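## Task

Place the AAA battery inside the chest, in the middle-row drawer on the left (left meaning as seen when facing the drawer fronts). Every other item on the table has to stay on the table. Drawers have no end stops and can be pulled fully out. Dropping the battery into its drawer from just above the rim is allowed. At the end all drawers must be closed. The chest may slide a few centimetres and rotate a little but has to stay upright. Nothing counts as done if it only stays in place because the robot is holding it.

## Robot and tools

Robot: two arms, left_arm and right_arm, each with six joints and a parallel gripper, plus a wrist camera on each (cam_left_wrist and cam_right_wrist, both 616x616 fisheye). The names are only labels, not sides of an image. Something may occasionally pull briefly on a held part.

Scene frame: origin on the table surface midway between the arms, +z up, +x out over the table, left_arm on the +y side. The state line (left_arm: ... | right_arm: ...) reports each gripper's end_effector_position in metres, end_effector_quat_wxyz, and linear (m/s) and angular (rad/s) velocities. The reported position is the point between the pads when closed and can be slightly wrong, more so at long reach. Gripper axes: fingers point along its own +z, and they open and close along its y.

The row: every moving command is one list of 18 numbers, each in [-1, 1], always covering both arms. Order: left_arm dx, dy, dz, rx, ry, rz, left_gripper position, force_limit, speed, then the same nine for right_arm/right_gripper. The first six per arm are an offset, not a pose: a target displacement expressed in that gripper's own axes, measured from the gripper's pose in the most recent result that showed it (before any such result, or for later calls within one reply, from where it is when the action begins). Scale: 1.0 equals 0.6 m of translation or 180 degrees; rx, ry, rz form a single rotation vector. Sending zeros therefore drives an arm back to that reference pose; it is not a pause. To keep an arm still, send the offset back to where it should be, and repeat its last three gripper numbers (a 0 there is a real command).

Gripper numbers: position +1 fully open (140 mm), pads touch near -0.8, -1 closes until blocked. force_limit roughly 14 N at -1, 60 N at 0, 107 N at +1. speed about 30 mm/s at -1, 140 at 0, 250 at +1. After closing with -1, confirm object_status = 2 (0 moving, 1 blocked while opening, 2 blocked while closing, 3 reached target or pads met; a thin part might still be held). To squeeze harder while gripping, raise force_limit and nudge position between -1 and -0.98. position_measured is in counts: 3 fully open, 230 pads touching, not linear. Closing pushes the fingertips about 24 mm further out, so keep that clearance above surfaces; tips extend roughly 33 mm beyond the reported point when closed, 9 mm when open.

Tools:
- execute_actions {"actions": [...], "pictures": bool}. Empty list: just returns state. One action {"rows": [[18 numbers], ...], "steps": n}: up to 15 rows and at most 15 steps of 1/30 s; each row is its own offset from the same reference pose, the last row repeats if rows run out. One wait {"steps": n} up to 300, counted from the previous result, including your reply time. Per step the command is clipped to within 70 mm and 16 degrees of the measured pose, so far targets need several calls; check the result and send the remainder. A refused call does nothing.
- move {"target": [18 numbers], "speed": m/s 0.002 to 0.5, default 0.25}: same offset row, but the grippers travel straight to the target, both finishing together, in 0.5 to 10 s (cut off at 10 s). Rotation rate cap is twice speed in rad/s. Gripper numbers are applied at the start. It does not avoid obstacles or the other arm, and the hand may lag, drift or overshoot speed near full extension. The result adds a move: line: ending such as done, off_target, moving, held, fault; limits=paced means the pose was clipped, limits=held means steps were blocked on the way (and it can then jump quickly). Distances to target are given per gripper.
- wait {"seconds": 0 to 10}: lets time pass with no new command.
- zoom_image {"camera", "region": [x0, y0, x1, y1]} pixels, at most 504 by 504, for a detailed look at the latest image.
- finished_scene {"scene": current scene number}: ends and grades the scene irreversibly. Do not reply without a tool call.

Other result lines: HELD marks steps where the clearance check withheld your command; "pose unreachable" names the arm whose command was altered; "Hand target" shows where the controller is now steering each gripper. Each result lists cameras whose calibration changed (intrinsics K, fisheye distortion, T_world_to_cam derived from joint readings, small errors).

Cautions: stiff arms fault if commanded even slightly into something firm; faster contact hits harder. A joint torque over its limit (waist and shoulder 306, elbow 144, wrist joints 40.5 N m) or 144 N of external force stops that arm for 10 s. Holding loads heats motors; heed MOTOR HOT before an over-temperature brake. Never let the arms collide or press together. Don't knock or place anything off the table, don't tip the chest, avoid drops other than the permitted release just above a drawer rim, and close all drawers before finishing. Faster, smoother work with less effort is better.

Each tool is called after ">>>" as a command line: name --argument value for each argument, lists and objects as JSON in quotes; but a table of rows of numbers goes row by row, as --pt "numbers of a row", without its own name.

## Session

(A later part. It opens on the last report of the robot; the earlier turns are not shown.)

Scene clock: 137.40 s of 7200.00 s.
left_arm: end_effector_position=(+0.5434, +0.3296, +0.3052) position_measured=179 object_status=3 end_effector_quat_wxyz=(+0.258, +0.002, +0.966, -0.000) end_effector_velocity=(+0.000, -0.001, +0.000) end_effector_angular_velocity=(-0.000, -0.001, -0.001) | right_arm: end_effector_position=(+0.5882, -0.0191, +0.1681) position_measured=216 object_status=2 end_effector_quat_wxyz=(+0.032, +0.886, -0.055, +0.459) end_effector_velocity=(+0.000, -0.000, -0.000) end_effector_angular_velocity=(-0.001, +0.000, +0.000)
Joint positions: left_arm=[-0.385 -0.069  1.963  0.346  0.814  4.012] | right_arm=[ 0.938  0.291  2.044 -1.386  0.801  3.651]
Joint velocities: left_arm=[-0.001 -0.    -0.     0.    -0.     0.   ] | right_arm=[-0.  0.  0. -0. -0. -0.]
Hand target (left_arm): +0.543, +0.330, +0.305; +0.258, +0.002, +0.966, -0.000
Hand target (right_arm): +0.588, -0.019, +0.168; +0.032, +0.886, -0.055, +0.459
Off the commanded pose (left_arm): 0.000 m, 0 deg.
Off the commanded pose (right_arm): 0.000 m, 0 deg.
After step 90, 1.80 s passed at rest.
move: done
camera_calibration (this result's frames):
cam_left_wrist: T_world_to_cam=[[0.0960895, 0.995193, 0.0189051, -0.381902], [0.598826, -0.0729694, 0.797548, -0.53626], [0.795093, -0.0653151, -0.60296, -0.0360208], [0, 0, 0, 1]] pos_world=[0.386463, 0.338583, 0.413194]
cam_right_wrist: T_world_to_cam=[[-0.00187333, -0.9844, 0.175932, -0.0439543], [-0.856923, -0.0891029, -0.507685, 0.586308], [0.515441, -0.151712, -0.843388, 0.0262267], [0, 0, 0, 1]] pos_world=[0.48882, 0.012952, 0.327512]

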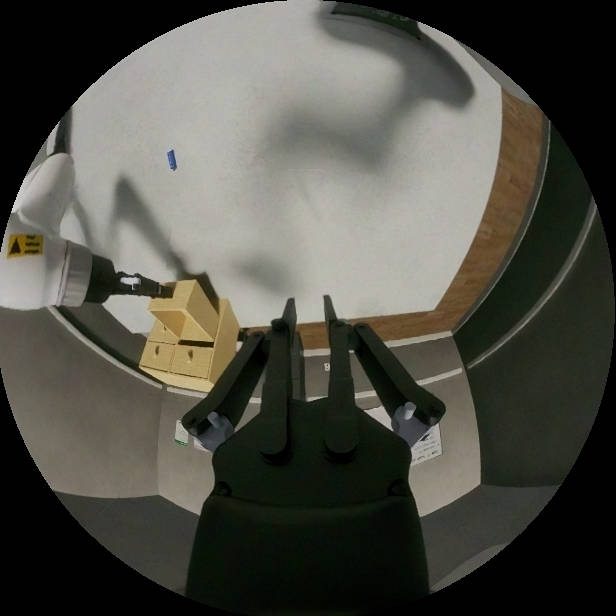

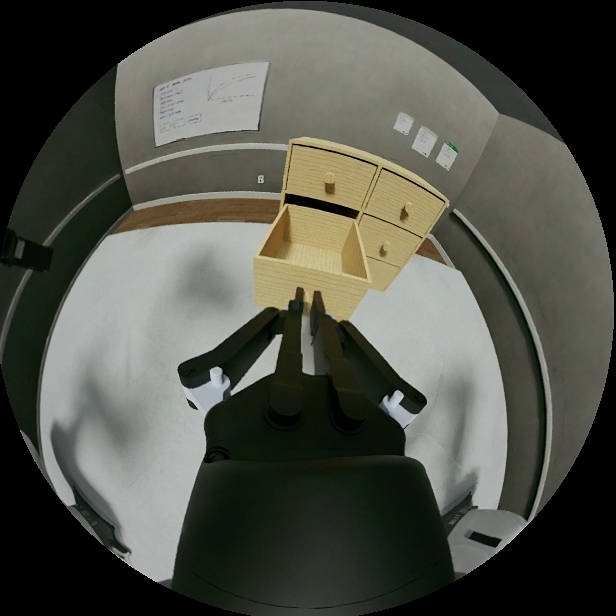

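>>> move --target '[0,0,0,0,0,0,-0.4,0,0.3,-0.0095,0,-0.0137,0,0,0,-0.98,0.6,0.5]' --speed 0.02

>>> move --target '[0,0,0,0,0,0,-0.4,0,0.3,0.018,0,-0.0125,0,0,0,-0.98,0.6,0.5]' --speed 0.02

>>> zoom_image --camera "cam_right_wrist" --region '[230,120,470,320]'

>>> zoom_image --camera "cam_left_wrist" --region '[110,250,270,410]'

Scene clock: 142.70 s of 7200.00 s.
left_arm: end_effector_position=(+0.5434, +0.3296, +0.3052) position_measured=179 object_status=3 end_effector_quat_wxyz=(+0.258, +0.002, +0.966, -0.000) end_effector_velocity=(+0.000, +0.000, +0.001) end_effector_angular_velocity=(-0.000, -0.001, +0.001) | right_arm: end_effector_position=(+0.5783, -0.0178, +0.1682) position_measured=216 object_status=2 end_effector_quat_wxyz=(+0.032, +0.886, -0.055, +0.459) end_effector_velocity=(+0.000, +0.000, -0.000) end_effector_angular_velocity=(-0.001, +0.000, +0.000)
Joint positions: left_arm=[-0.385 -0.069  1.963  0.346  0.814  4.012] | right_arm=[ 0.953  0.285  2.052 -1.38   0.812  3.657]
Joint velocities: left_arm=[ 0.001  0.    -0.001  0.     0.    -0.   ] | right_arm=[ 0.     0.001 -0.001  0.     0.    -0.   ]
Hand target (left_arm): +0.543, +0.330, +0.305; +0.258, +0.002, +0.966, -0.000
Hand target (right_arm): +0.578, -0.018, +0.168; +0.032, +0.886, -0.055, +0.459
Off the commanded pose (left_arm): 0.000 m, 0 deg.
Off the commanded pose (right_arm): 0.000 m, 0 deg.
After step 90, 1.57 s passed at rest.
move: done
camera_calibration (this result's frames):
cam_left_wrist: T_world_to_cam=[[0.0960897, 0.995193, 0.018905, -0.381902], [0.598826, -0.0729694, 0.797548, -0.53626], [0.795094, -0.0653153, -0.602959, -0.0360207], [0, 0, 0, 1]] pos_world=[0.386463, 0.338583, 0.413194]
cam_right_wrist: T_world_to_cam=[[-0.00187304, -0.984408, 0.17589, -0.0427096], [-0.856929, -0.0890792, -0.507678, 0.577977], [0.51543, -0.151676, -0.843401, 0.0316299], [0, 0, 0, 1]] pos_world=[0.478902, 0.0142395, 0.327615]

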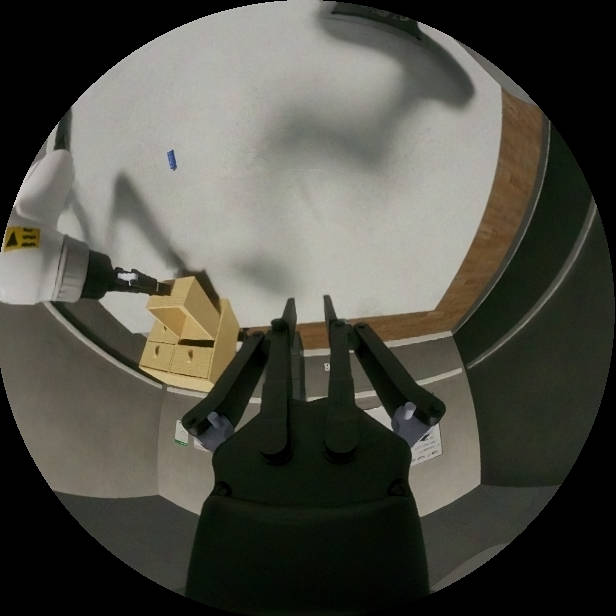

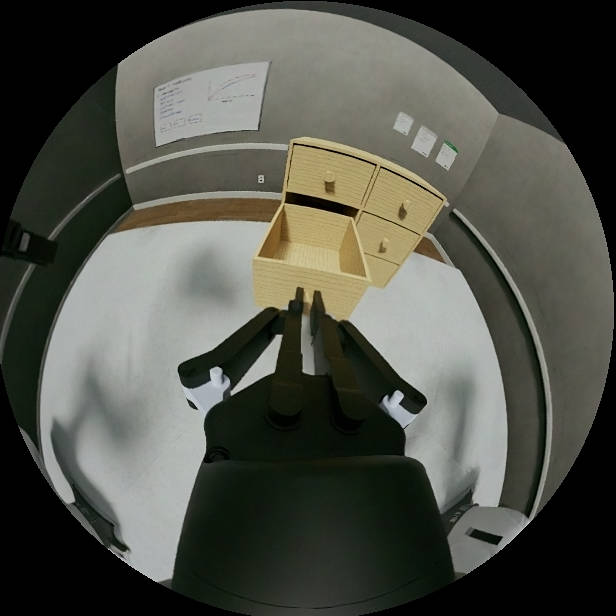

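Scene clock: 143.57 s of 7200.00 s.
left_arm: end_effector_position=(+0.5434, +0.3296, +0.3052) position_measured=179 object_status=3 end_effector_quat_wxyz=(+0.258, +0.002, +0.966, -0.000) end_effector_velocity=(+0.000, +0.000, -0.000) end_effector_angular_velocity=(-0.000, -0.000, +0.001) | right_arm: end_effector_position=(+0.5783, -0.0177, +0.1814) position_measured=216 object_status=2 end_effector_quat_wxyz=(+0.032, +0.886, -0.055, +0.459) end_effector_velocity=(-0.000, -0.001, -0.000) end_effector_angular_velocity=(-0.001, +0.000, -0.000)
Joint positions: left_arm=[-0.385 -0.069  1.963  0.346  0.814  4.012] | right_arm=[ 0.953  0.268  2.043 -1.356  0.817  3.623]
Joint velocities: left_arm=[ 0.001 -0.     0.    -0.    -0.    -0.   ] | right_arm=[-0.    -0.     0.001 -0.     0.    -0.   ]
Hand target (left_arm): +0.543, +0.330, +0.305; +0.258, +0.002, +0.966, -0.000
Hand target (right_arm): +0.578, -0.018, +0.181; +0.032, +0.886, -0.055, +0.459
Off the commanded pose (left_arm): 0.000 m, 0 deg.
Off the commanded pose (right_arm): 0.000 m, 0 deg.
move: done
camera_calibration (this result's frames):
cam_left_wrist: T_world_to_cam=[[0.0960893, 0.995193, 0.018905, -0.381902], [0.598826, -0.0729692, 0.797548, -0.53626], [0.795094, -0.0653151, -0.602959, -0.036021], [0, 0, 0, 1]] pos_world=[0.386463, 0.338583, 0.413194]
cam_right_wrist: T_world_to_cam=[[-0.00179939, -0.984407, 0.175897, -0.0449574], [-0.856915, -0.0891494, -0.50769, 0.584732], [0.515454, -0.151643, -0.843393, 0.0427002], [0, 0, 0, 1]] pos_world=[0.478975, 0.0143473, 0.340783]

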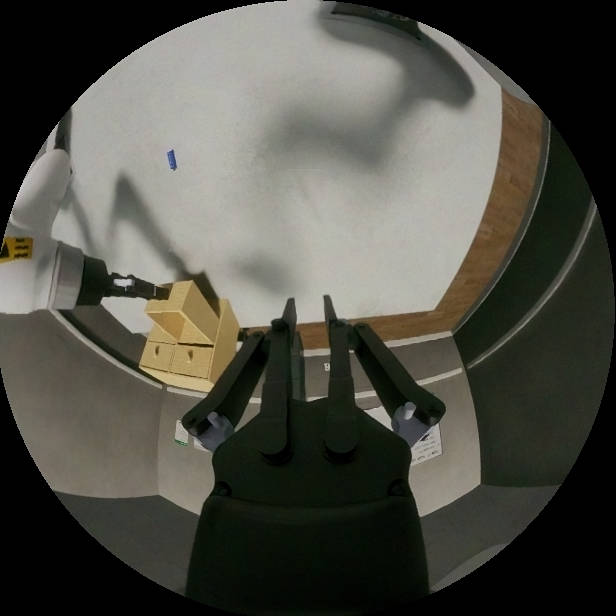

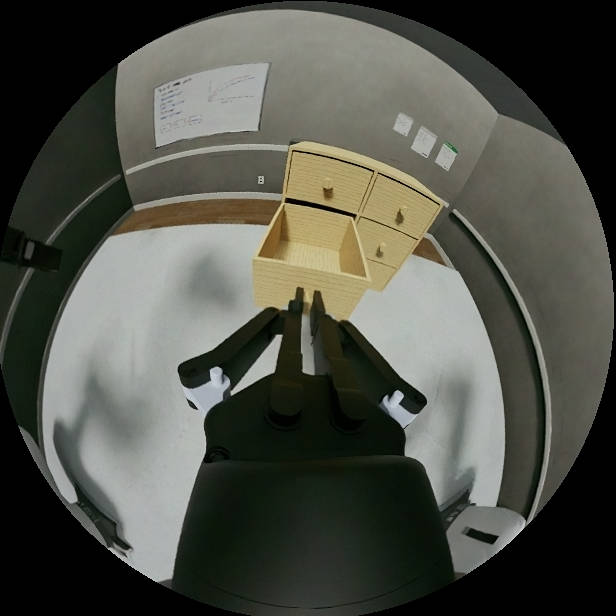

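Region (230, 120, 470, 320) of cam_right_wrist's 616x616 image, scaled by 2.100, with more detail than that image has.

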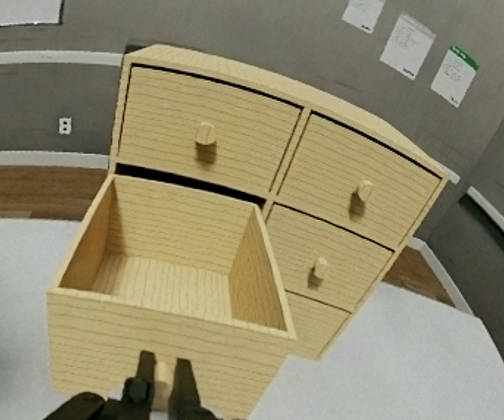

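Region (110, 250, 270, 410) of cam_left_wrist's 616x616 image, scaled by 3.150, with more detail than that image has.

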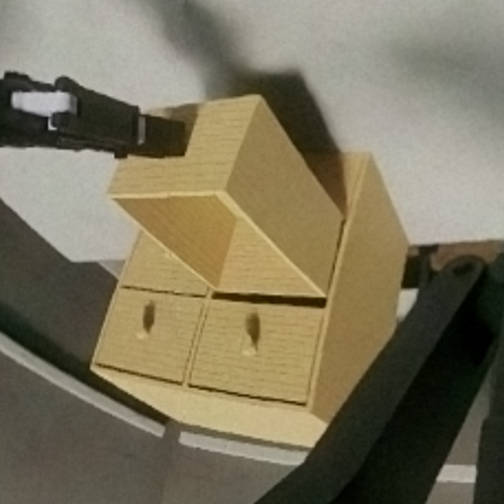

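>>> move --target '[0,0,0,0,0,0,-0.4,0,0.3,0,0.006,0,0,0,0,-0.98,0.6,0.5]' --speed 0.02

>>> move --target '[0,0,0,0,0,0,-0.4,0,0.3,0.019,0.004,0.027,0,0,0,-0.98,0.6,0.5]' --speed 0.015

>>> zoom_image --camera "cam_right_wrist" --region '[230,120,470,320]'

>>> zoom_image --camera "cam_left_wrist" --region '[110,250,270,410]'

Scene clock: 148.20 s of 7200.00 s.
left_arm: end_effector_position=(+0.5434, +0.3296, +0.3052) position_measured=179 object_status=3 end_effector_quat_wxyz=(+0.258, +0.002, +0.966, -0.000) end_effector_velocity=(-0.000, +0.000, -0.000) end_effector_angular_velocity=(+0.000, +0.001, +0.000) | right_arm: end_effector_position=(+0.5779, -0.0212, +0.1814) position_measured=216 object_status=2 end_effector_quat_wxyz=(+0.032, +0.886, -0.055, +0.459) end_effector_velocity=(+0.000, -0.000, -0.000) end_effector_angular_velocity=(+0.000, +0.000, -0.001)
Joint positions: left_arm=[-0.385 -0.069  1.963  0.346  0.814  4.012] | right_arm=[ 0.95   0.264  2.049 -1.359  0.814  3.625]
Joint velocities: left_arm=[-0.     0.    -0.     0.     0.001 -0.   ] | right_arm=[-0.001  0.    -0.    -0.    -0.     0.   ]
Hand target (left_arm): +0.543, +0.330, +0.305; +0.258, +0.002, +0.966, -0.000
Hand target (right_arm): +0.578, -0.021, +0.181; +0.032, +0.886, -0.055, +0.459
Off the commanded pose (left_arm): 0.000 m, 0 deg.
Off the commanded pose (right_arm): 0.000 m, 0 deg.
After step 90, 0.93 s passed at rest.
move: done
camera_calibration (this result's frames):
cam_left_wrist: T_world_to_cam=[[0.0960896, 0.995193, 0.0189051, -0.381902], [0.598826, -0.0729695, 0.797548, -0.53626], [0.795094, -0.0653152, -0.602959, -0.0360209], [0, 0, 0, 1]] pos_world=[0.386463, 0.338583, 0.413194]
cam_right_wrist: T_world_to_cam=[[-0.00179665, -0.984406, 0.1759, -0.0484757], [-0.856913, -0.0891538, -0.507692, 0.584034], [0.515458, -0.151643, -0.84339, 0.0424143], [0, 0, 0, 1]] pos_world=[0.478516, 0.0107809, 0.340808]

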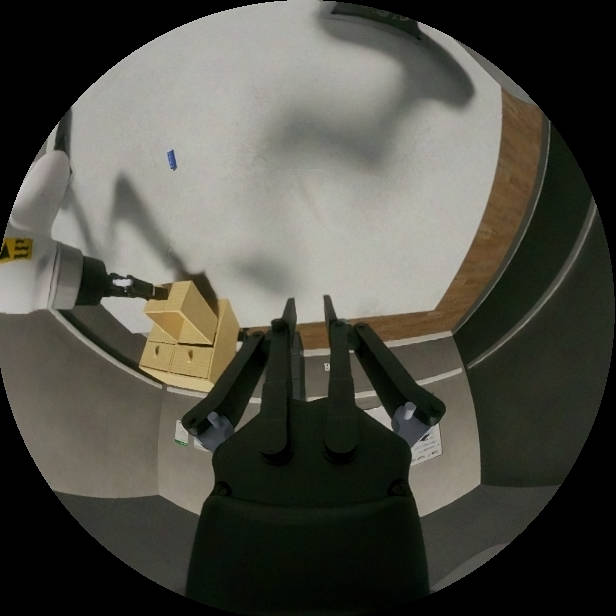

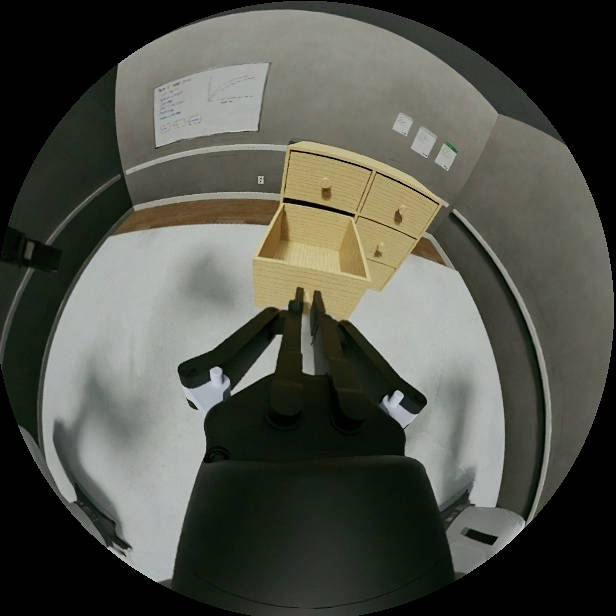

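Scene clock: 149.77 s of 7200.00 s.
left_arm: end_effector_position=(+0.5434, +0.3296, +0.3052) position_measured=179 object_status=3 end_effector_quat_wxyz=(+0.258, +0.002, +0.966, -0.000) end_effector_velocity=(-0.001, -0.001, -0.001) end_effector_angular_velocity=(+0.001, +0.001, -0.001) | right_arm: end_effector_position=(+0.5972, -0.0262, +0.1814) position_measured=216 object_status=2 end_effector_quat_wxyz=(+0.032, +0.886, -0.055, +0.459) end_effector_velocity=(+0.000, +0.000, +0.000) end_effector_angular_velocity=(-0.000, -0.000, +0.000)
Joint positions: left_arm=[-0.385 -0.069  1.963  0.346  0.814  4.012] | right_arm=[ 0.919  0.273  2.036 -1.373  0.792  3.613]
Joint velocities: left_arm=[-0.001  0.     0.001  0.     0.     0.   ] | right_arm=[-0. -0. -0. -0. -0. -0.]
Hand target (left_arm): +0.543, +0.330, +0.305; +0.258, +0.002, +0.966, -0.000
Hand target (right_arm): +0.597, -0.026, +0.181; +0.032, +0.886, -0.055, +0.459
Off the commanded pose (left_arm): 0.000 m, 0 deg.
Off the commanded pose (right_arm): 0.000 m, 0 deg.
move: done
camera_calibration (this result's frames):
cam_left_wrist: T_world_to_cam=[[0.0960896, 0.995193, 0.0189053, -0.381902], [0.598826, -0.0729696, 0.797548, -0.53626], [0.795094, -0.0653151, -0.602959, -0.036021], [0, 0, 0, 1]] pos_world=[0.386463, 0.338583, 0.413194]
cam_right_wrist: T_world_to_cam=[[-0.00181971, -0.984391, 0.175987, -0.0533093], [-0.8569, -0.0891829, -0.50771, 0.60015], [0.51548, -0.151727, -0.843362, 0.0316311], [0, 0, 0, 1]] pos_world=[0.497866, 0.00584513, 0.34076]

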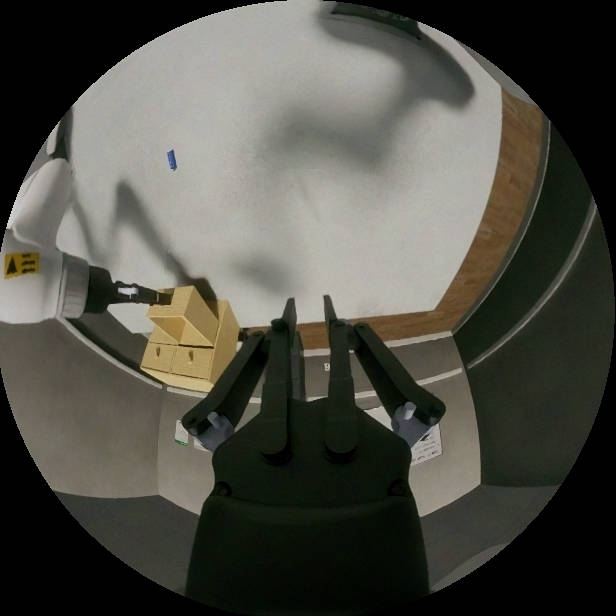

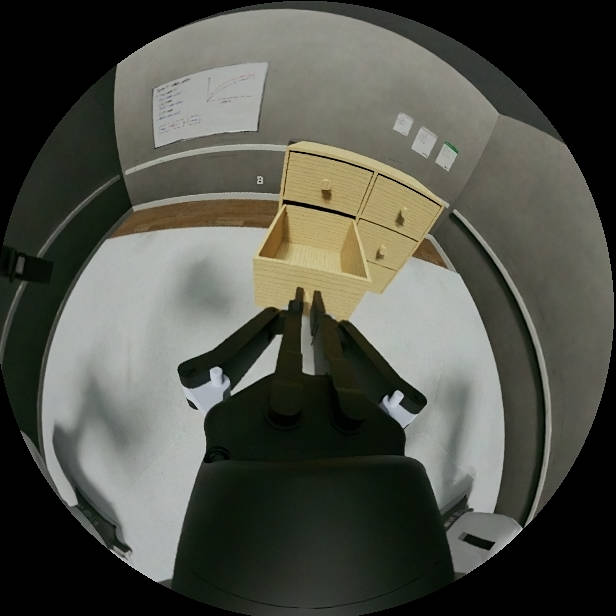

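Region (230, 120, 470, 320) of cam_right_wrist's 616x616 image, scaled by 2.100, with more detail than that image has.

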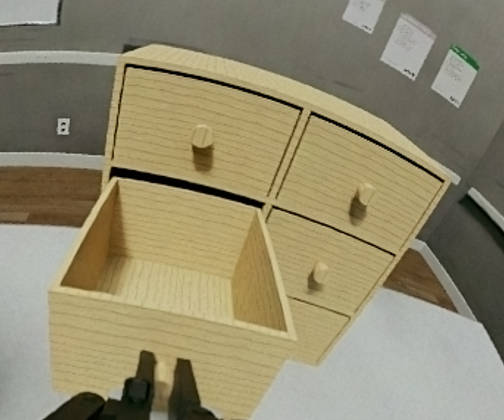

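Region (110, 250, 270, 410) of cam_left_wrist's 616x616 image, scaled by 3.150, with more detail than that image has.

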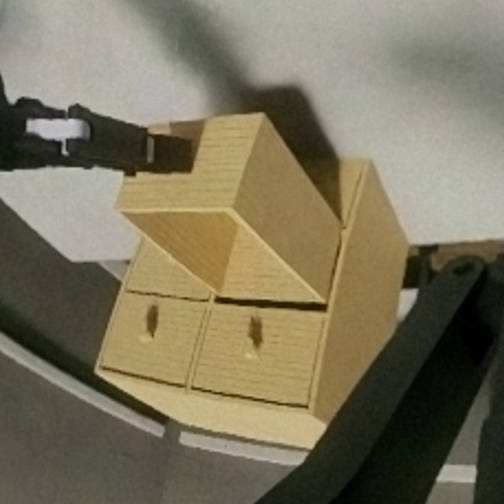

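>>> move --target '[0,0,0,0,0,0,-0.4,0,0.3,0.006,0,-0.017,0,0,0,-0.98,0.6,0.5]' --speed 0.015

>>> zoom_image --camera "cam_right_wrist" --region '[230,120,470,320]'

>>> zoom_image --camera "cam_left_wrist" --region '[160,270,260,370]'

Scene clock: 155.27 s of 7200.00 s.
left_arm: end_effector_position=(+0.5434, +0.3296, +0.3052) position_measured=179 object_status=3 end_effector_quat_wxyz=(+0.258, +0.002, +0.966, -0.000) end_effector_velocity=(+0.000, +0.000, +0.000) end_effector_angular_velocity=(-0.000, -0.001, +0.000) | right_arm: end_effector_position=(+0.5911, -0.0253, +0.1902) position_measured=216 object_status=2 end_effector_quat_wxyz=(+0.032, +0.886, -0.055, +0.459) end_effector_velocity=(-0.000, -0.000, +0.000) end_effector_angular_velocity=(+0.001, -0.000, -0.001)
Joint positions: left_arm=[-0.385 -0.069  1.963  0.346  0.814  4.012] | right_arm=[ 0.928  0.259  2.035 -1.353  0.802  3.594]
Joint velocities: left_arm=[ 0. -0. -0.  0. -0.  0.] | right_arm=[-0.    -0.001  0.     0.    -0.    -0.   ]
Hand target (left_arm): +0.543, +0.330, +0.305; +0.258, +0.002, +0.966, -0.000
Hand target (right_arm): +0.591, -0.025, +0.190; +0.032, +0.886, -0.055, +0.459
Off the commanded pose (left_arm): 0.000 m, 0 deg.
Off the commanded pose (right_arm): 0.000 m, 0 deg.
After step 90, 1.57 s passed at rest.
move: done
camera_calibration (this result's frames):
cam_left_wrist: T_world_to_cam=[[0.0960898, 0.995193, 0.0189052, -0.381902], [0.598826, -0.0729696, 0.797548, -0.53626], [0.795094, -0.0653153, -0.602959, -0.0360208], [0, 0, 0, 1]] pos_world=[0.386463, 0.338583, 0.413194]
cam_right_wrist: T_world_to_cam=[[-0.00184105, -0.984395, 0.175965, -0.0540216], [-0.856899, -0.0891542, -0.507716, 0.599417], [0.515481, -0.151719, -0.843363, 0.0424134], [0, 0, 0, 1]] pos_world=[0.491677, 0.0066969, 0.34961]

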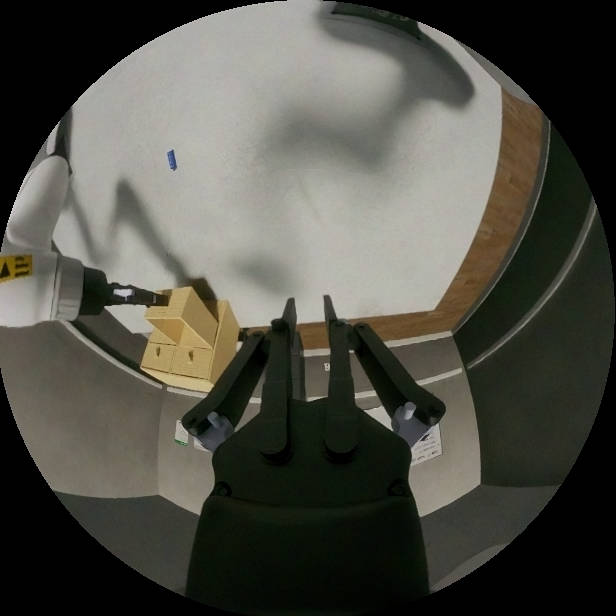

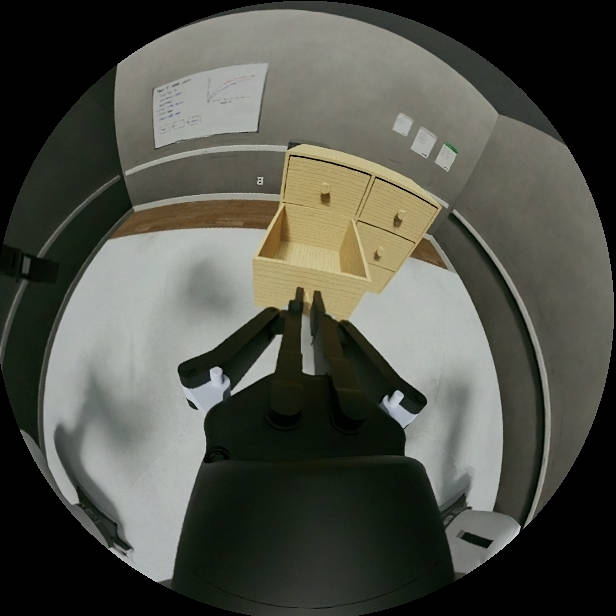

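Region (230, 120, 470, 320) of cam_right_wrist's 616x616 image, scaled by 2.100, with more detail than that image has.

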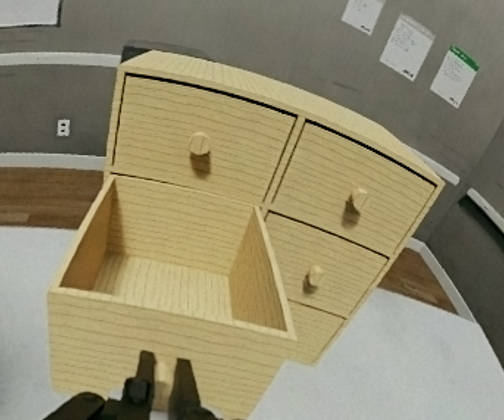

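Region (160, 270, 260, 370) of cam_left_wrist's 616x616 image, scaled by 5.040, with more detail than that image has.

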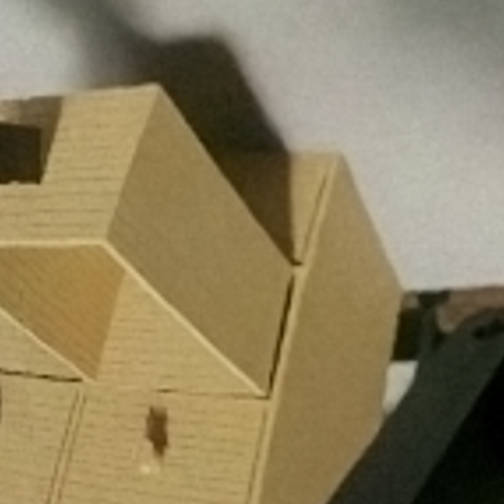

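>>> move --target '[0,0,0,0,0,0,-0.4,0,0.3,-0.007,0.008,0.005,0,0,0,-0.98,0.6,0.5]' --speed 0.015

>>> move --target '[0,0,0,0,0,0,-0.4,0,0.3,0.011,0.002,0.016,0,0,0,-0.98,0.6,0.5]' --speed 0.01

>>> zoom_image --camera "cam_right_wrist" --region '[230,120,470,320]'

>>> zoom_image --camera "cam_left_wrist" --region '[160,270,260,370]'

Scene clock: 159.93 s of 7200.00 s.
left_arm: end_effector_position=(+0.5434, +0.3296, +0.3052) position_measured=179 object_status=3 end_effector_quat_wxyz=(+0.258, +0.002, +0.966, -0.000) end_effector_velocity=(-0.000, +0.001, -0.001) end_effector_angular_velocity=(+0.001, +0.001, +0.001) | right_arm: end_effector_position=(+0.5905, -0.0301, +0.1851) position_measured=216 object_status=2 end_effector_quat_wxyz=(+0.032, +0.886, -0.055, +0.459) end_effector_velocity=(-0.000, -0.000, -0.001) end_effector_angular_velocity=(+0.000, +0.001, -0.000)
Joint positions: left_arm=[-0.385 -0.069  1.963  0.346  0.814  4.012] | right_arm=[ 0.924  0.259  2.047 -1.367  0.796  3.609]
Joint velocities: left_arm=[ 0.001  0.     0.001 -0.     0.001 -0.   ] | right_arm=[-0.     0.001  0.     0.    -0.001  0.   ]
Hand target (left_arm): +0.543, +0.330, +0.305; +0.258, +0.002, +0.966, -0.000
Hand target (right_arm): +0.590, -0.030, +0.185; +0.032, +0.886, -0.055, +0.459
Off the commanded pose (left_arm): 0.000 m, 0 deg.
Off the commanded pose (right_arm): 0.000 m, 0 deg.
After step 90, 0.97 s passed at rest.
move: done
camera_calibration (this result's frames):
cam_left_wrist: T_world_to_cam=[[0.0960896, 0.995193, 0.0189052, -0.381902], [0.598826, -0.0729695, 0.797548, -0.53626], [0.795094, -0.0653151, -0.602959, -0.0360208], [0, 0, 0, 1]] pos_world=[0.386463, 0.338583, 0.413194]
cam_right_wrist: T_world_to_cam=[[-0.00182251, -0.984396, 0.17596, -0.0578356], [-0.856895, -0.0891684, -0.507721, 0.595878], [0.515488, -0.151705, -0.843361, 0.0376627], [0, 0, 0, 1]] pos_world=[0.491085, 0.00191402, 0.34448]

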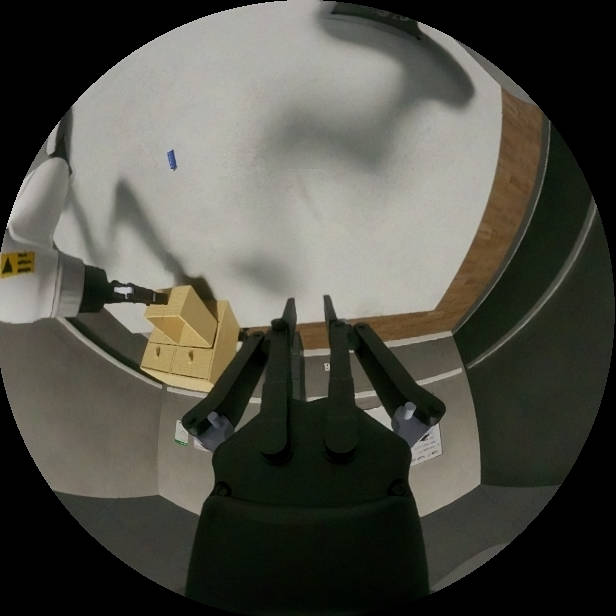

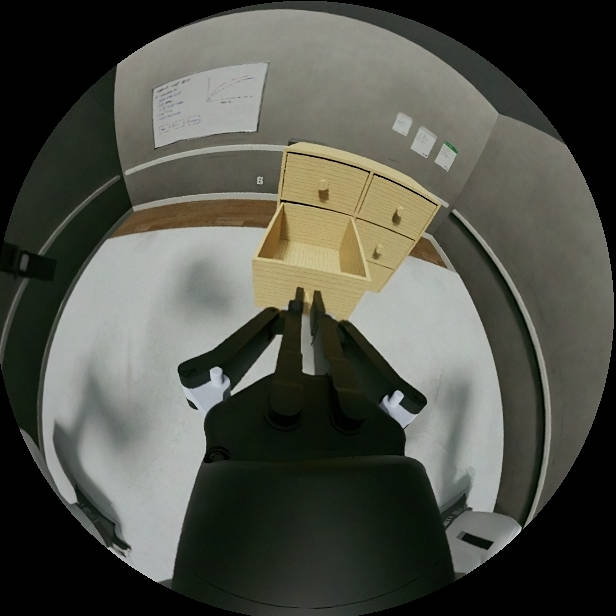

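Scene clock: 161.33 s of 7200.00 s.
left_arm: end_effector_position=(+0.5434, +0.3296, +0.3052) position_measured=179 object_status=3 end_effector_quat_wxyz=(+0.258, +0.002, +0.966, -0.000) end_effector_velocity=(+0.001, +0.000, +0.000) end_effector_angular_velocity=(-0.001, -0.001, +0.000) | right_arm: end_effector_position=(+0.6019, -0.0328, +0.1849) position_measured=216 object_status=2 end_effector_quat_wxyz=(+0.032, +0.886, -0.055, +0.459) end_effector_velocity=(-0.000, -0.001, -0.001) end_effector_angular_velocity=(-0.001, +0.001, -0.001)
Joint positions: left_arm=[-0.385 -0.069  1.963  0.346  0.814  4.012] | right_arm=[ 0.905  0.265  2.039 -1.374  0.783  3.603]
Joint velocities: left_arm=[ 0.001  0.    -0.     0.    -0.001 -0.   ] | right_arm=[-0.001  0.     0.001  0.     0.     0.   ]
Hand target (left_arm): +0.543, +0.330, +0.305; +0.258, +0.002, +0.966, -0.000
Hand target (right_arm): +0.602, -0.033, +0.185; +0.032, +0.886, -0.055, +0.459
Off the commanded pose (left_arm): 0.000 m, 0 deg.
Off the commanded pose (right_arm): 0.000 m, 0 deg.
move: done
camera_calibration (this result's frames):
cam_left_wrist: T_world_to_cam=[[0.0960896, 0.995193, 0.0189051, -0.381902], [0.598826, -0.0729695, 0.797548, -0.53626], [0.795094, -0.0653152, -0.602959, -0.0360208], [0, 0, 0, 1]] pos_world=[0.386463, 0.338583, 0.413194]
cam_right_wrist: T_world_to_cam=[[-0.00182877, -0.984387, 0.176006, -0.0604479], [-0.856887, -0.0891888, -0.50773, 0.605329], [0.515501, -0.151746, -0.843346, 0.0312349], [0, 0, 0, 1]] pos_world=[0.502486, -0.000775856, 0.344324]

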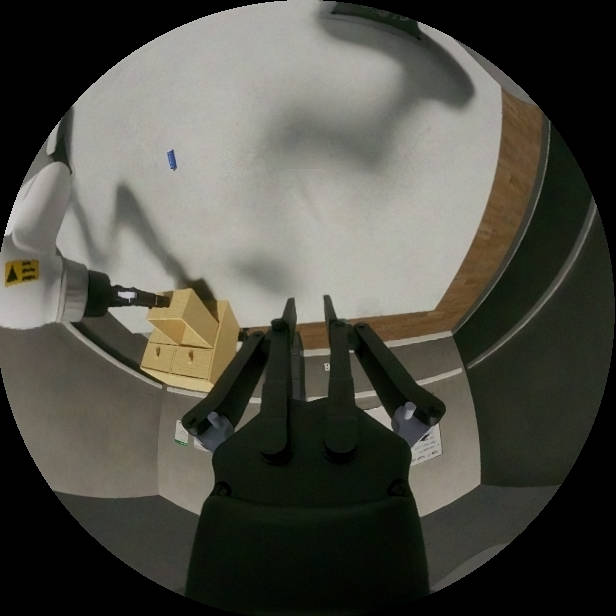

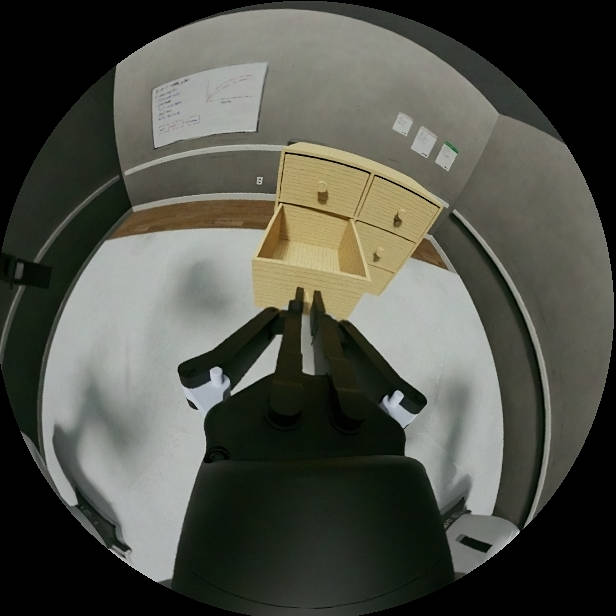

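Region (230, 120, 470, 320) of cam_right_wrist's 616x616 image, scaled by 2.100, with more detail than that image has.

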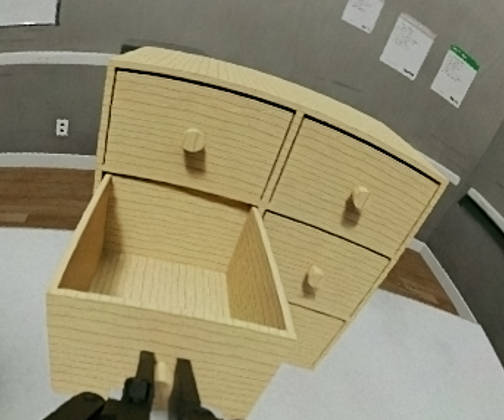

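Region (160, 270, 260, 370) of cam_left_wrist's 616x616 image, scaled by 5.040, with more detail than that image has.

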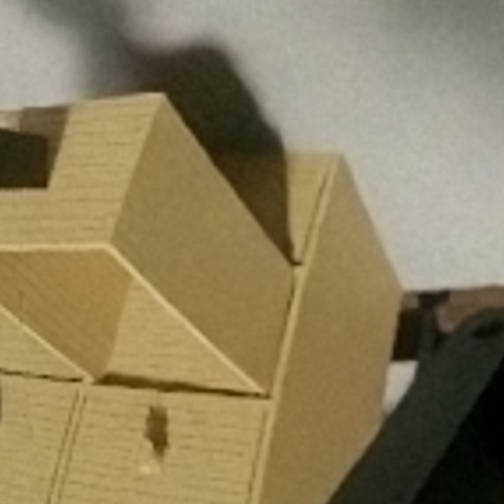

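Looks like it entered; chest unmoved. Continue.

>>> move --target '[0,0,0,0,0,0,-0.4,0,0.3,0.024,0.003,0.034,0,0,0,-0.98,0.6,0.5]' --speed 0.015

>>> zoom_image --camera "cam_right_wrist" --region '[230,120,470,320]'

>>> zoom_image --camera "cam_left_wrist" --region '[160,270,260,370]'

Scene clock: 166.07 s of 7200.00 s.
left_arm: end_effector_position=(+0.5434, +0.3296, +0.3052) position_measured=179 object_status=3 end_effector_quat_wxyz=(+0.258, +0.002, +0.966, -0.000) end_effector_velocity=(+0.000, -0.000, +0.001) end_effector_angular_velocity=(-0.001, -0.001, +0.000) | right_arm: end_effector_position=(+0.6264, -0.0378, +0.1849) position_measured=216 object_status=2 end_effector_quat_wxyz=(+0.032, +0.886, -0.055, +0.459) end_effector_velocity=(+0.000, -0.000, +0.001) end_effector_angular_velocity=(+0.001, -0.001, +0.000)
Joint positions: left_arm=[-0.385 -0.069  1.963  0.346  0.814  4.012] | right_arm=[ 0.868  0.28   2.018 -1.388  0.757  3.587]
Joint velocities: left_arm=[ 0.    -0.    -0.001 -0.     0.     0.   ] | right_arm=[-0.001 -0.001 -0.    -0.    -0.    -0.   ]
Hand target (left_arm): +0.543, +0.330, +0.305; +0.258, +0.002, +0.966, -0.000
Hand target (right_arm): +0.626, -0.038, +0.185; +0.032, +0.886, -0.055, +0.459
Off the commanded pose (left_arm): 0.000 m, 0 deg.
Off the commanded pose (right_arm): 0.000 m, 0 deg.
move: done
camera_calibration (this result's frames):
cam_left_wrist: T_world_to_cam=[[0.0960895, 0.995193, 0.018905, -0.381902], [0.598826, -0.0729693, 0.797548, -0.53626], [0.795094, -0.0653152, -0.602959, -0.0360209], [0, 0, 0, 1]] pos_world=[0.386463, 0.338583, 0.413194]
cam_right_wrist: T_world_to_cam=[[-0.0018423, -0.98437, 0.176102, -0.0653458], [-0.856871, -0.0892316, -0.507749, 0.625894], [0.515527, -0.151832, -0.843314, 0.0177786], [0, 0, 0, 1]] pos_world=[0.527025, -0.00577557, 0.344298]

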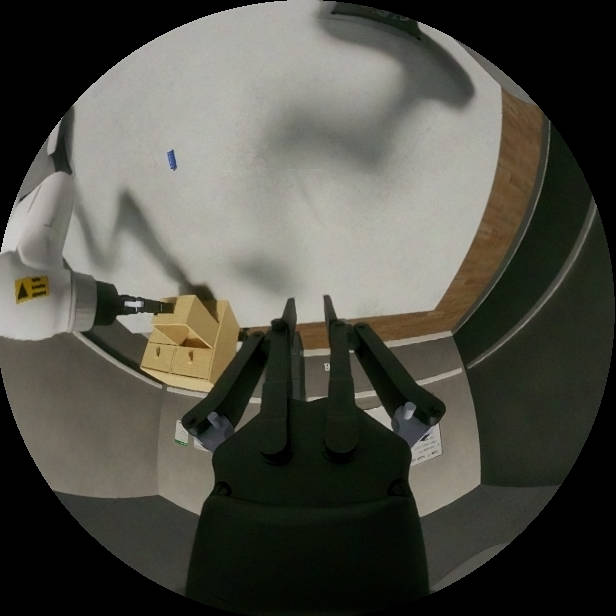

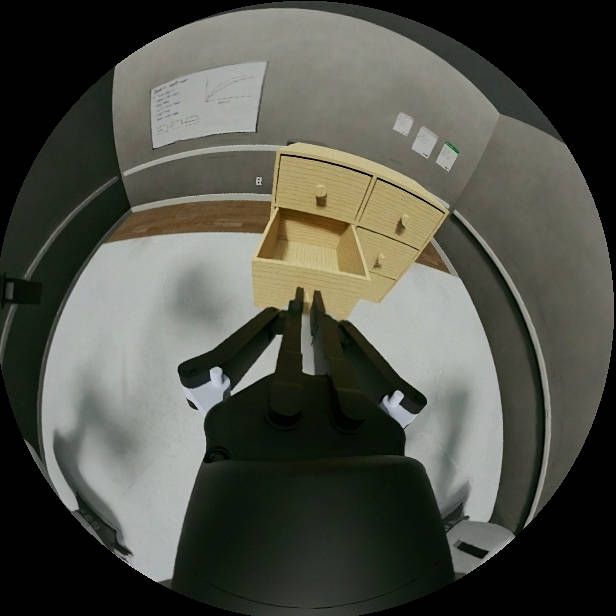

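Region (230, 120, 470, 320) of cam_right_wrist's 616x616 image, scaled by 2.100, with more detail than that image has.

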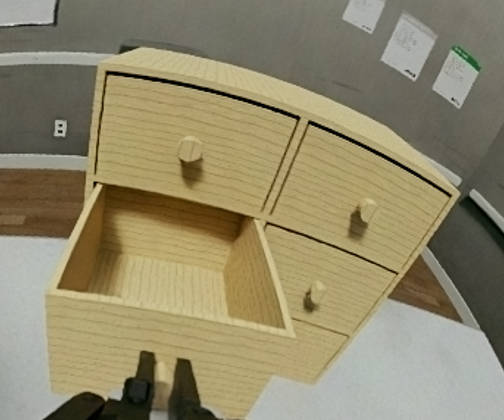

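Region (160, 270, 260, 370) of cam_left_wrist's 616x616 image, scaled by 5.040, with more detail than that image has.

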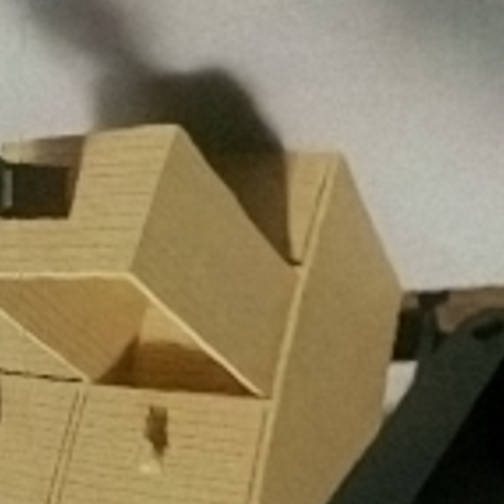

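>>> move --target '[0,0,0,0,0,0,-0.4,0,0.3,0.030,0.008,0.060,0,0,0,-0.98,0.6,0.5]' --speed 0.015

>>> zoom_image --camera "cam_right_wrist" --region '[230,120,470,320]'

>>> zoom_image --camera "cam_left_wrist" --region '[160,270,260,370]'

Scene clock: 172.43 s of 7200.00 s.
left_arm: end_effector_position=(+0.5434, +0.3296, +0.3052) position_measured=179 object_status=3 end_effector_quat_wxyz=(+0.258, +0.002, +0.966, -0.000) end_effector_velocity=(-0.000, -0.000, -0.000) end_effector_angular_velocity=(+0.000, +0.000, -0.000) | right_arm: end_effector_position=(+0.6653, -0.0477, +0.1788) position_measured=216 object_status=2 end_effector_quat_wxyz=(+0.032, +0.886, -0.055, +0.459) end_effector_velocity=(+0.000, +0.000, +0.001) end_effector_angular_velocity=(+0.001, -0.001, -0.000)
Joint positions: left_arm=[-0.385 -0.069  1.963  0.346  0.814  4.012] | right_arm=[ 0.809  0.311  1.989 -1.421  0.714  3.578]
Joint velocities: left_arm=[-0. -0.  0. -0.  0.  0.] | right_arm=[ 0.    -0.001 -0.    -0.     0.     0.   ]
Hand target (left_arm): +0.543, +0.330, +0.305; +0.258, +0.002, +0.966, -0.000
Hand target (right_arm): +0.665, -0.048, +0.179; +0.032, +0.886, -0.055, +0.459
Off the commanded pose (left_arm): 0.000 m, 0 deg.
Off the commanded pose (right_arm): 0.000 m, 0 deg.
After step 90, 0.43 s passed at rest.
move: done
camera_calibration (this result's frames):
cam_left_wrist: T_world_to_cam=[[0.0960893, 0.995193, 0.018905, -0.381902], [0.598826, -0.0729692, 0.797548, -0.53626], [0.795094, -0.065315, -0.602959, -0.0360209], [0, 0, 0, 1]] pos_world=[0.386463, 0.338583, 0.413194]
cam_right_wrist: T_world_to_cam=[[-0.00183726, -0.984347, 0.176233, -0.0740038], [-0.856848, -0.0893104, -0.507774, 0.655198], [0.515565, -0.151938, -0.843272, -0.00892098], [0, 0, 0, 1]] pos_world=[0.565869, -0.0156849, 0.338212]

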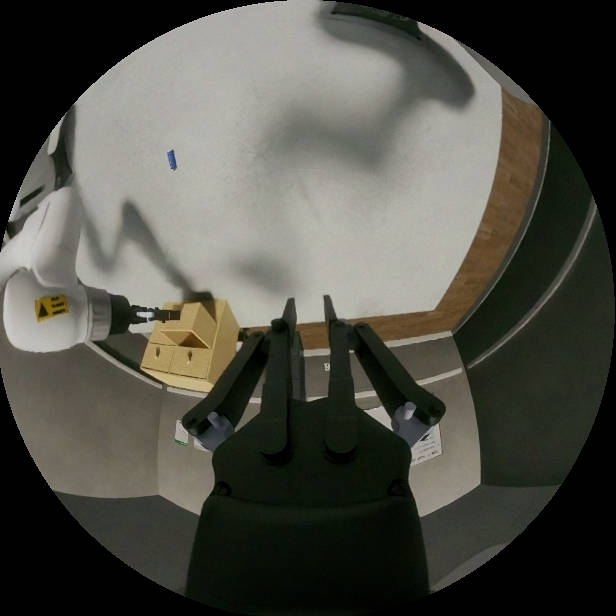

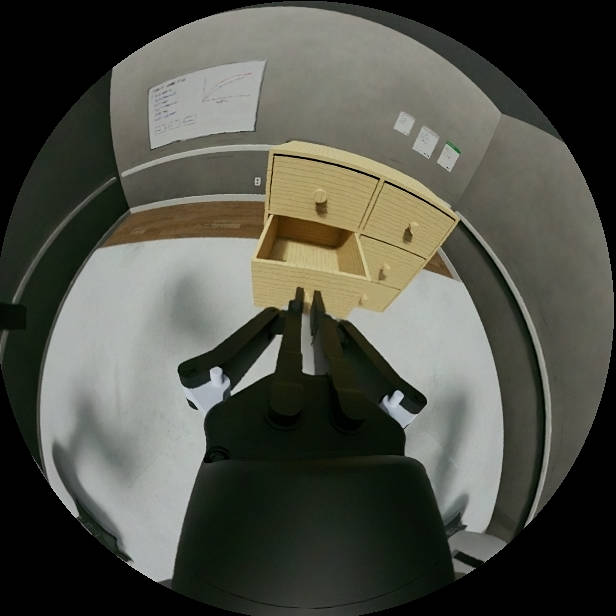

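Region (230, 120, 470, 320) of cam_right_wrist's 616x616 image, scaled by 2.100, with more detail than that image has.

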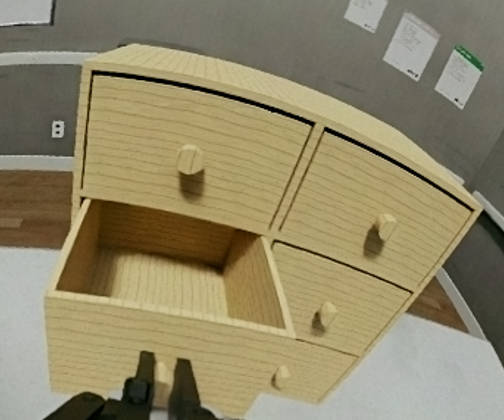

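Region (160, 270, 260, 370) of cam_left_wrist's 616x616 image, scaled by 5.040, with more detail than that image has.

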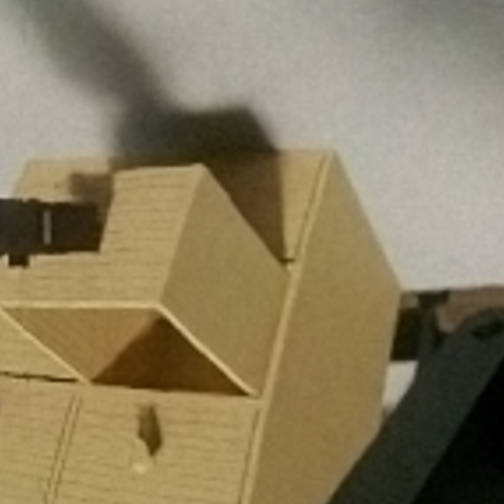

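>>> move --target '[0,0,0,0,0,0,-0.4,0,0.3,0.040,0.009,0.074,0,0,0,-0.98,0.6,0.5]' --speed 0.015

>>> zoom_image --camera "cam_left_wrist" --region '[110,250,270,410]'

Scene clock: 180.03 s of 7200.00 s.
left_arm: end_effector_position=(+0.5434, +0.3296, +0.3052) position_measured=179 object_status=3 end_effector_quat_wxyz=(+0.258, +0.002, +0.966, -0.000) end_effector_velocity=(-0.000, +0.001, -0.000) end_effector_angular_velocity=(+0.001, +0.001, +0.001) | right_arm: end_effector_position=(+0.7143, -0.0596, +0.1728) position_measured=216 object_status=2 end_effector_quat_wxyz=(+0.032, +0.886, -0.055, +0.459) end_effector_velocity=(-0.000, -0.001, -0.000) end_effector_angular_velocity=(-0.001, +0.001, -0.000)
Joint positions: left_arm=[-0.385 -0.069  1.963  0.346  0.814  4.012] | right_arm=[ 0.741  0.351  1.944 -1.451  0.664  3.56 ]
Joint velocities: left_arm=[ 0.001 -0.     0.     0.     0.002 -0.   ] | right_arm=[-0.001 -0.     0.001 -0.     0.    -0.   ]
Hand target (left_arm): +0.543, +0.330, +0.305; +0.258, +0.002, +0.966, -0.000
Hand target (right_arm): +0.714, -0.060, +0.173; +0.032, +0.886, -0.055, +0.459
Off the commanded pose (left_arm): 0.000 m, 0 deg.
Off the commanded pose (right_arm): 0.000 m, 0 deg.
After step 90, 1.00 s passed at rest.
move: done
camera_calibration (this result's frames):
cam_left_wrist: T_world_to_cam=[[0.0960894, 0.995193, 0.018905, -0.381902], [0.598826, -0.0729692, 0.797548, -0.53626], [0.795094, -0.0653151, -0.602959, -0.0360209], [0, 0, 0, 1]] pos_world=[0.386463, 0.338583, 0.413194]
cam_right_wrist: T_world_to_cam=[[-0.00186059, -0.984315, 0.176408, -0.0845527], [-0.85683, -0.0893864, -0.507792, 0.693056], [0.515596, -0.152096, -0.843224, -0.0411207], [0, 0, 0, 1]] pos_world=[0.614875, -0.027531, 0.33217]

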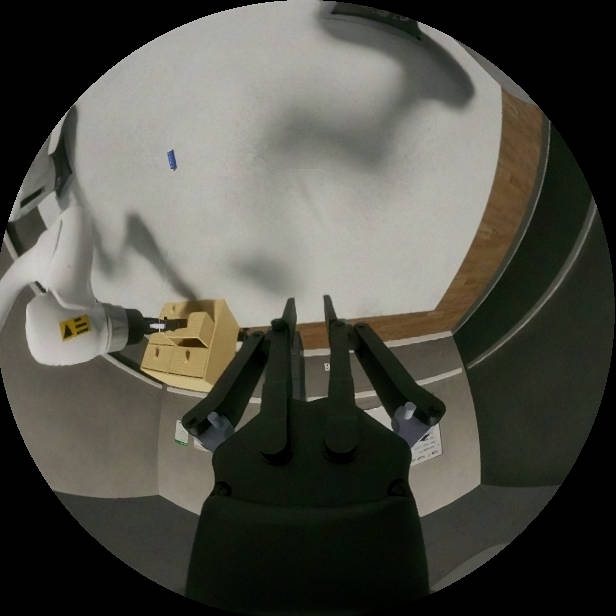

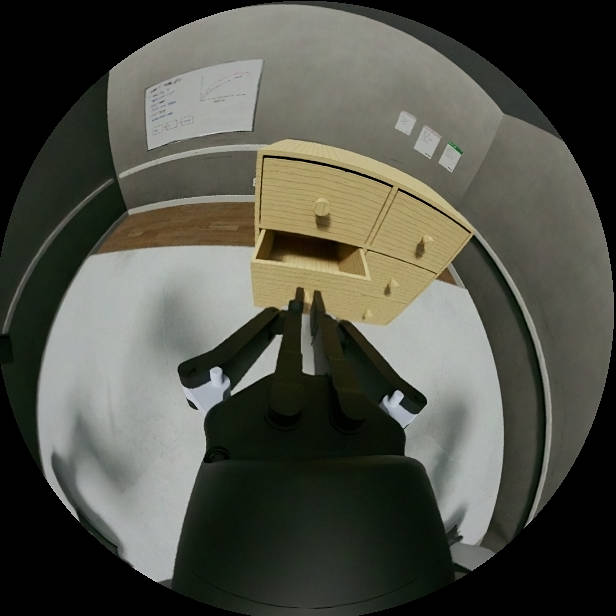

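Region (110, 250, 270, 410) of cam_left_wrist's 616x616 image, scaled by 3.150, with more detail than that image has.

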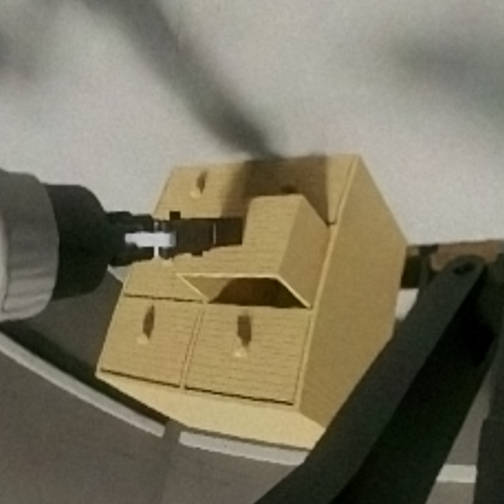

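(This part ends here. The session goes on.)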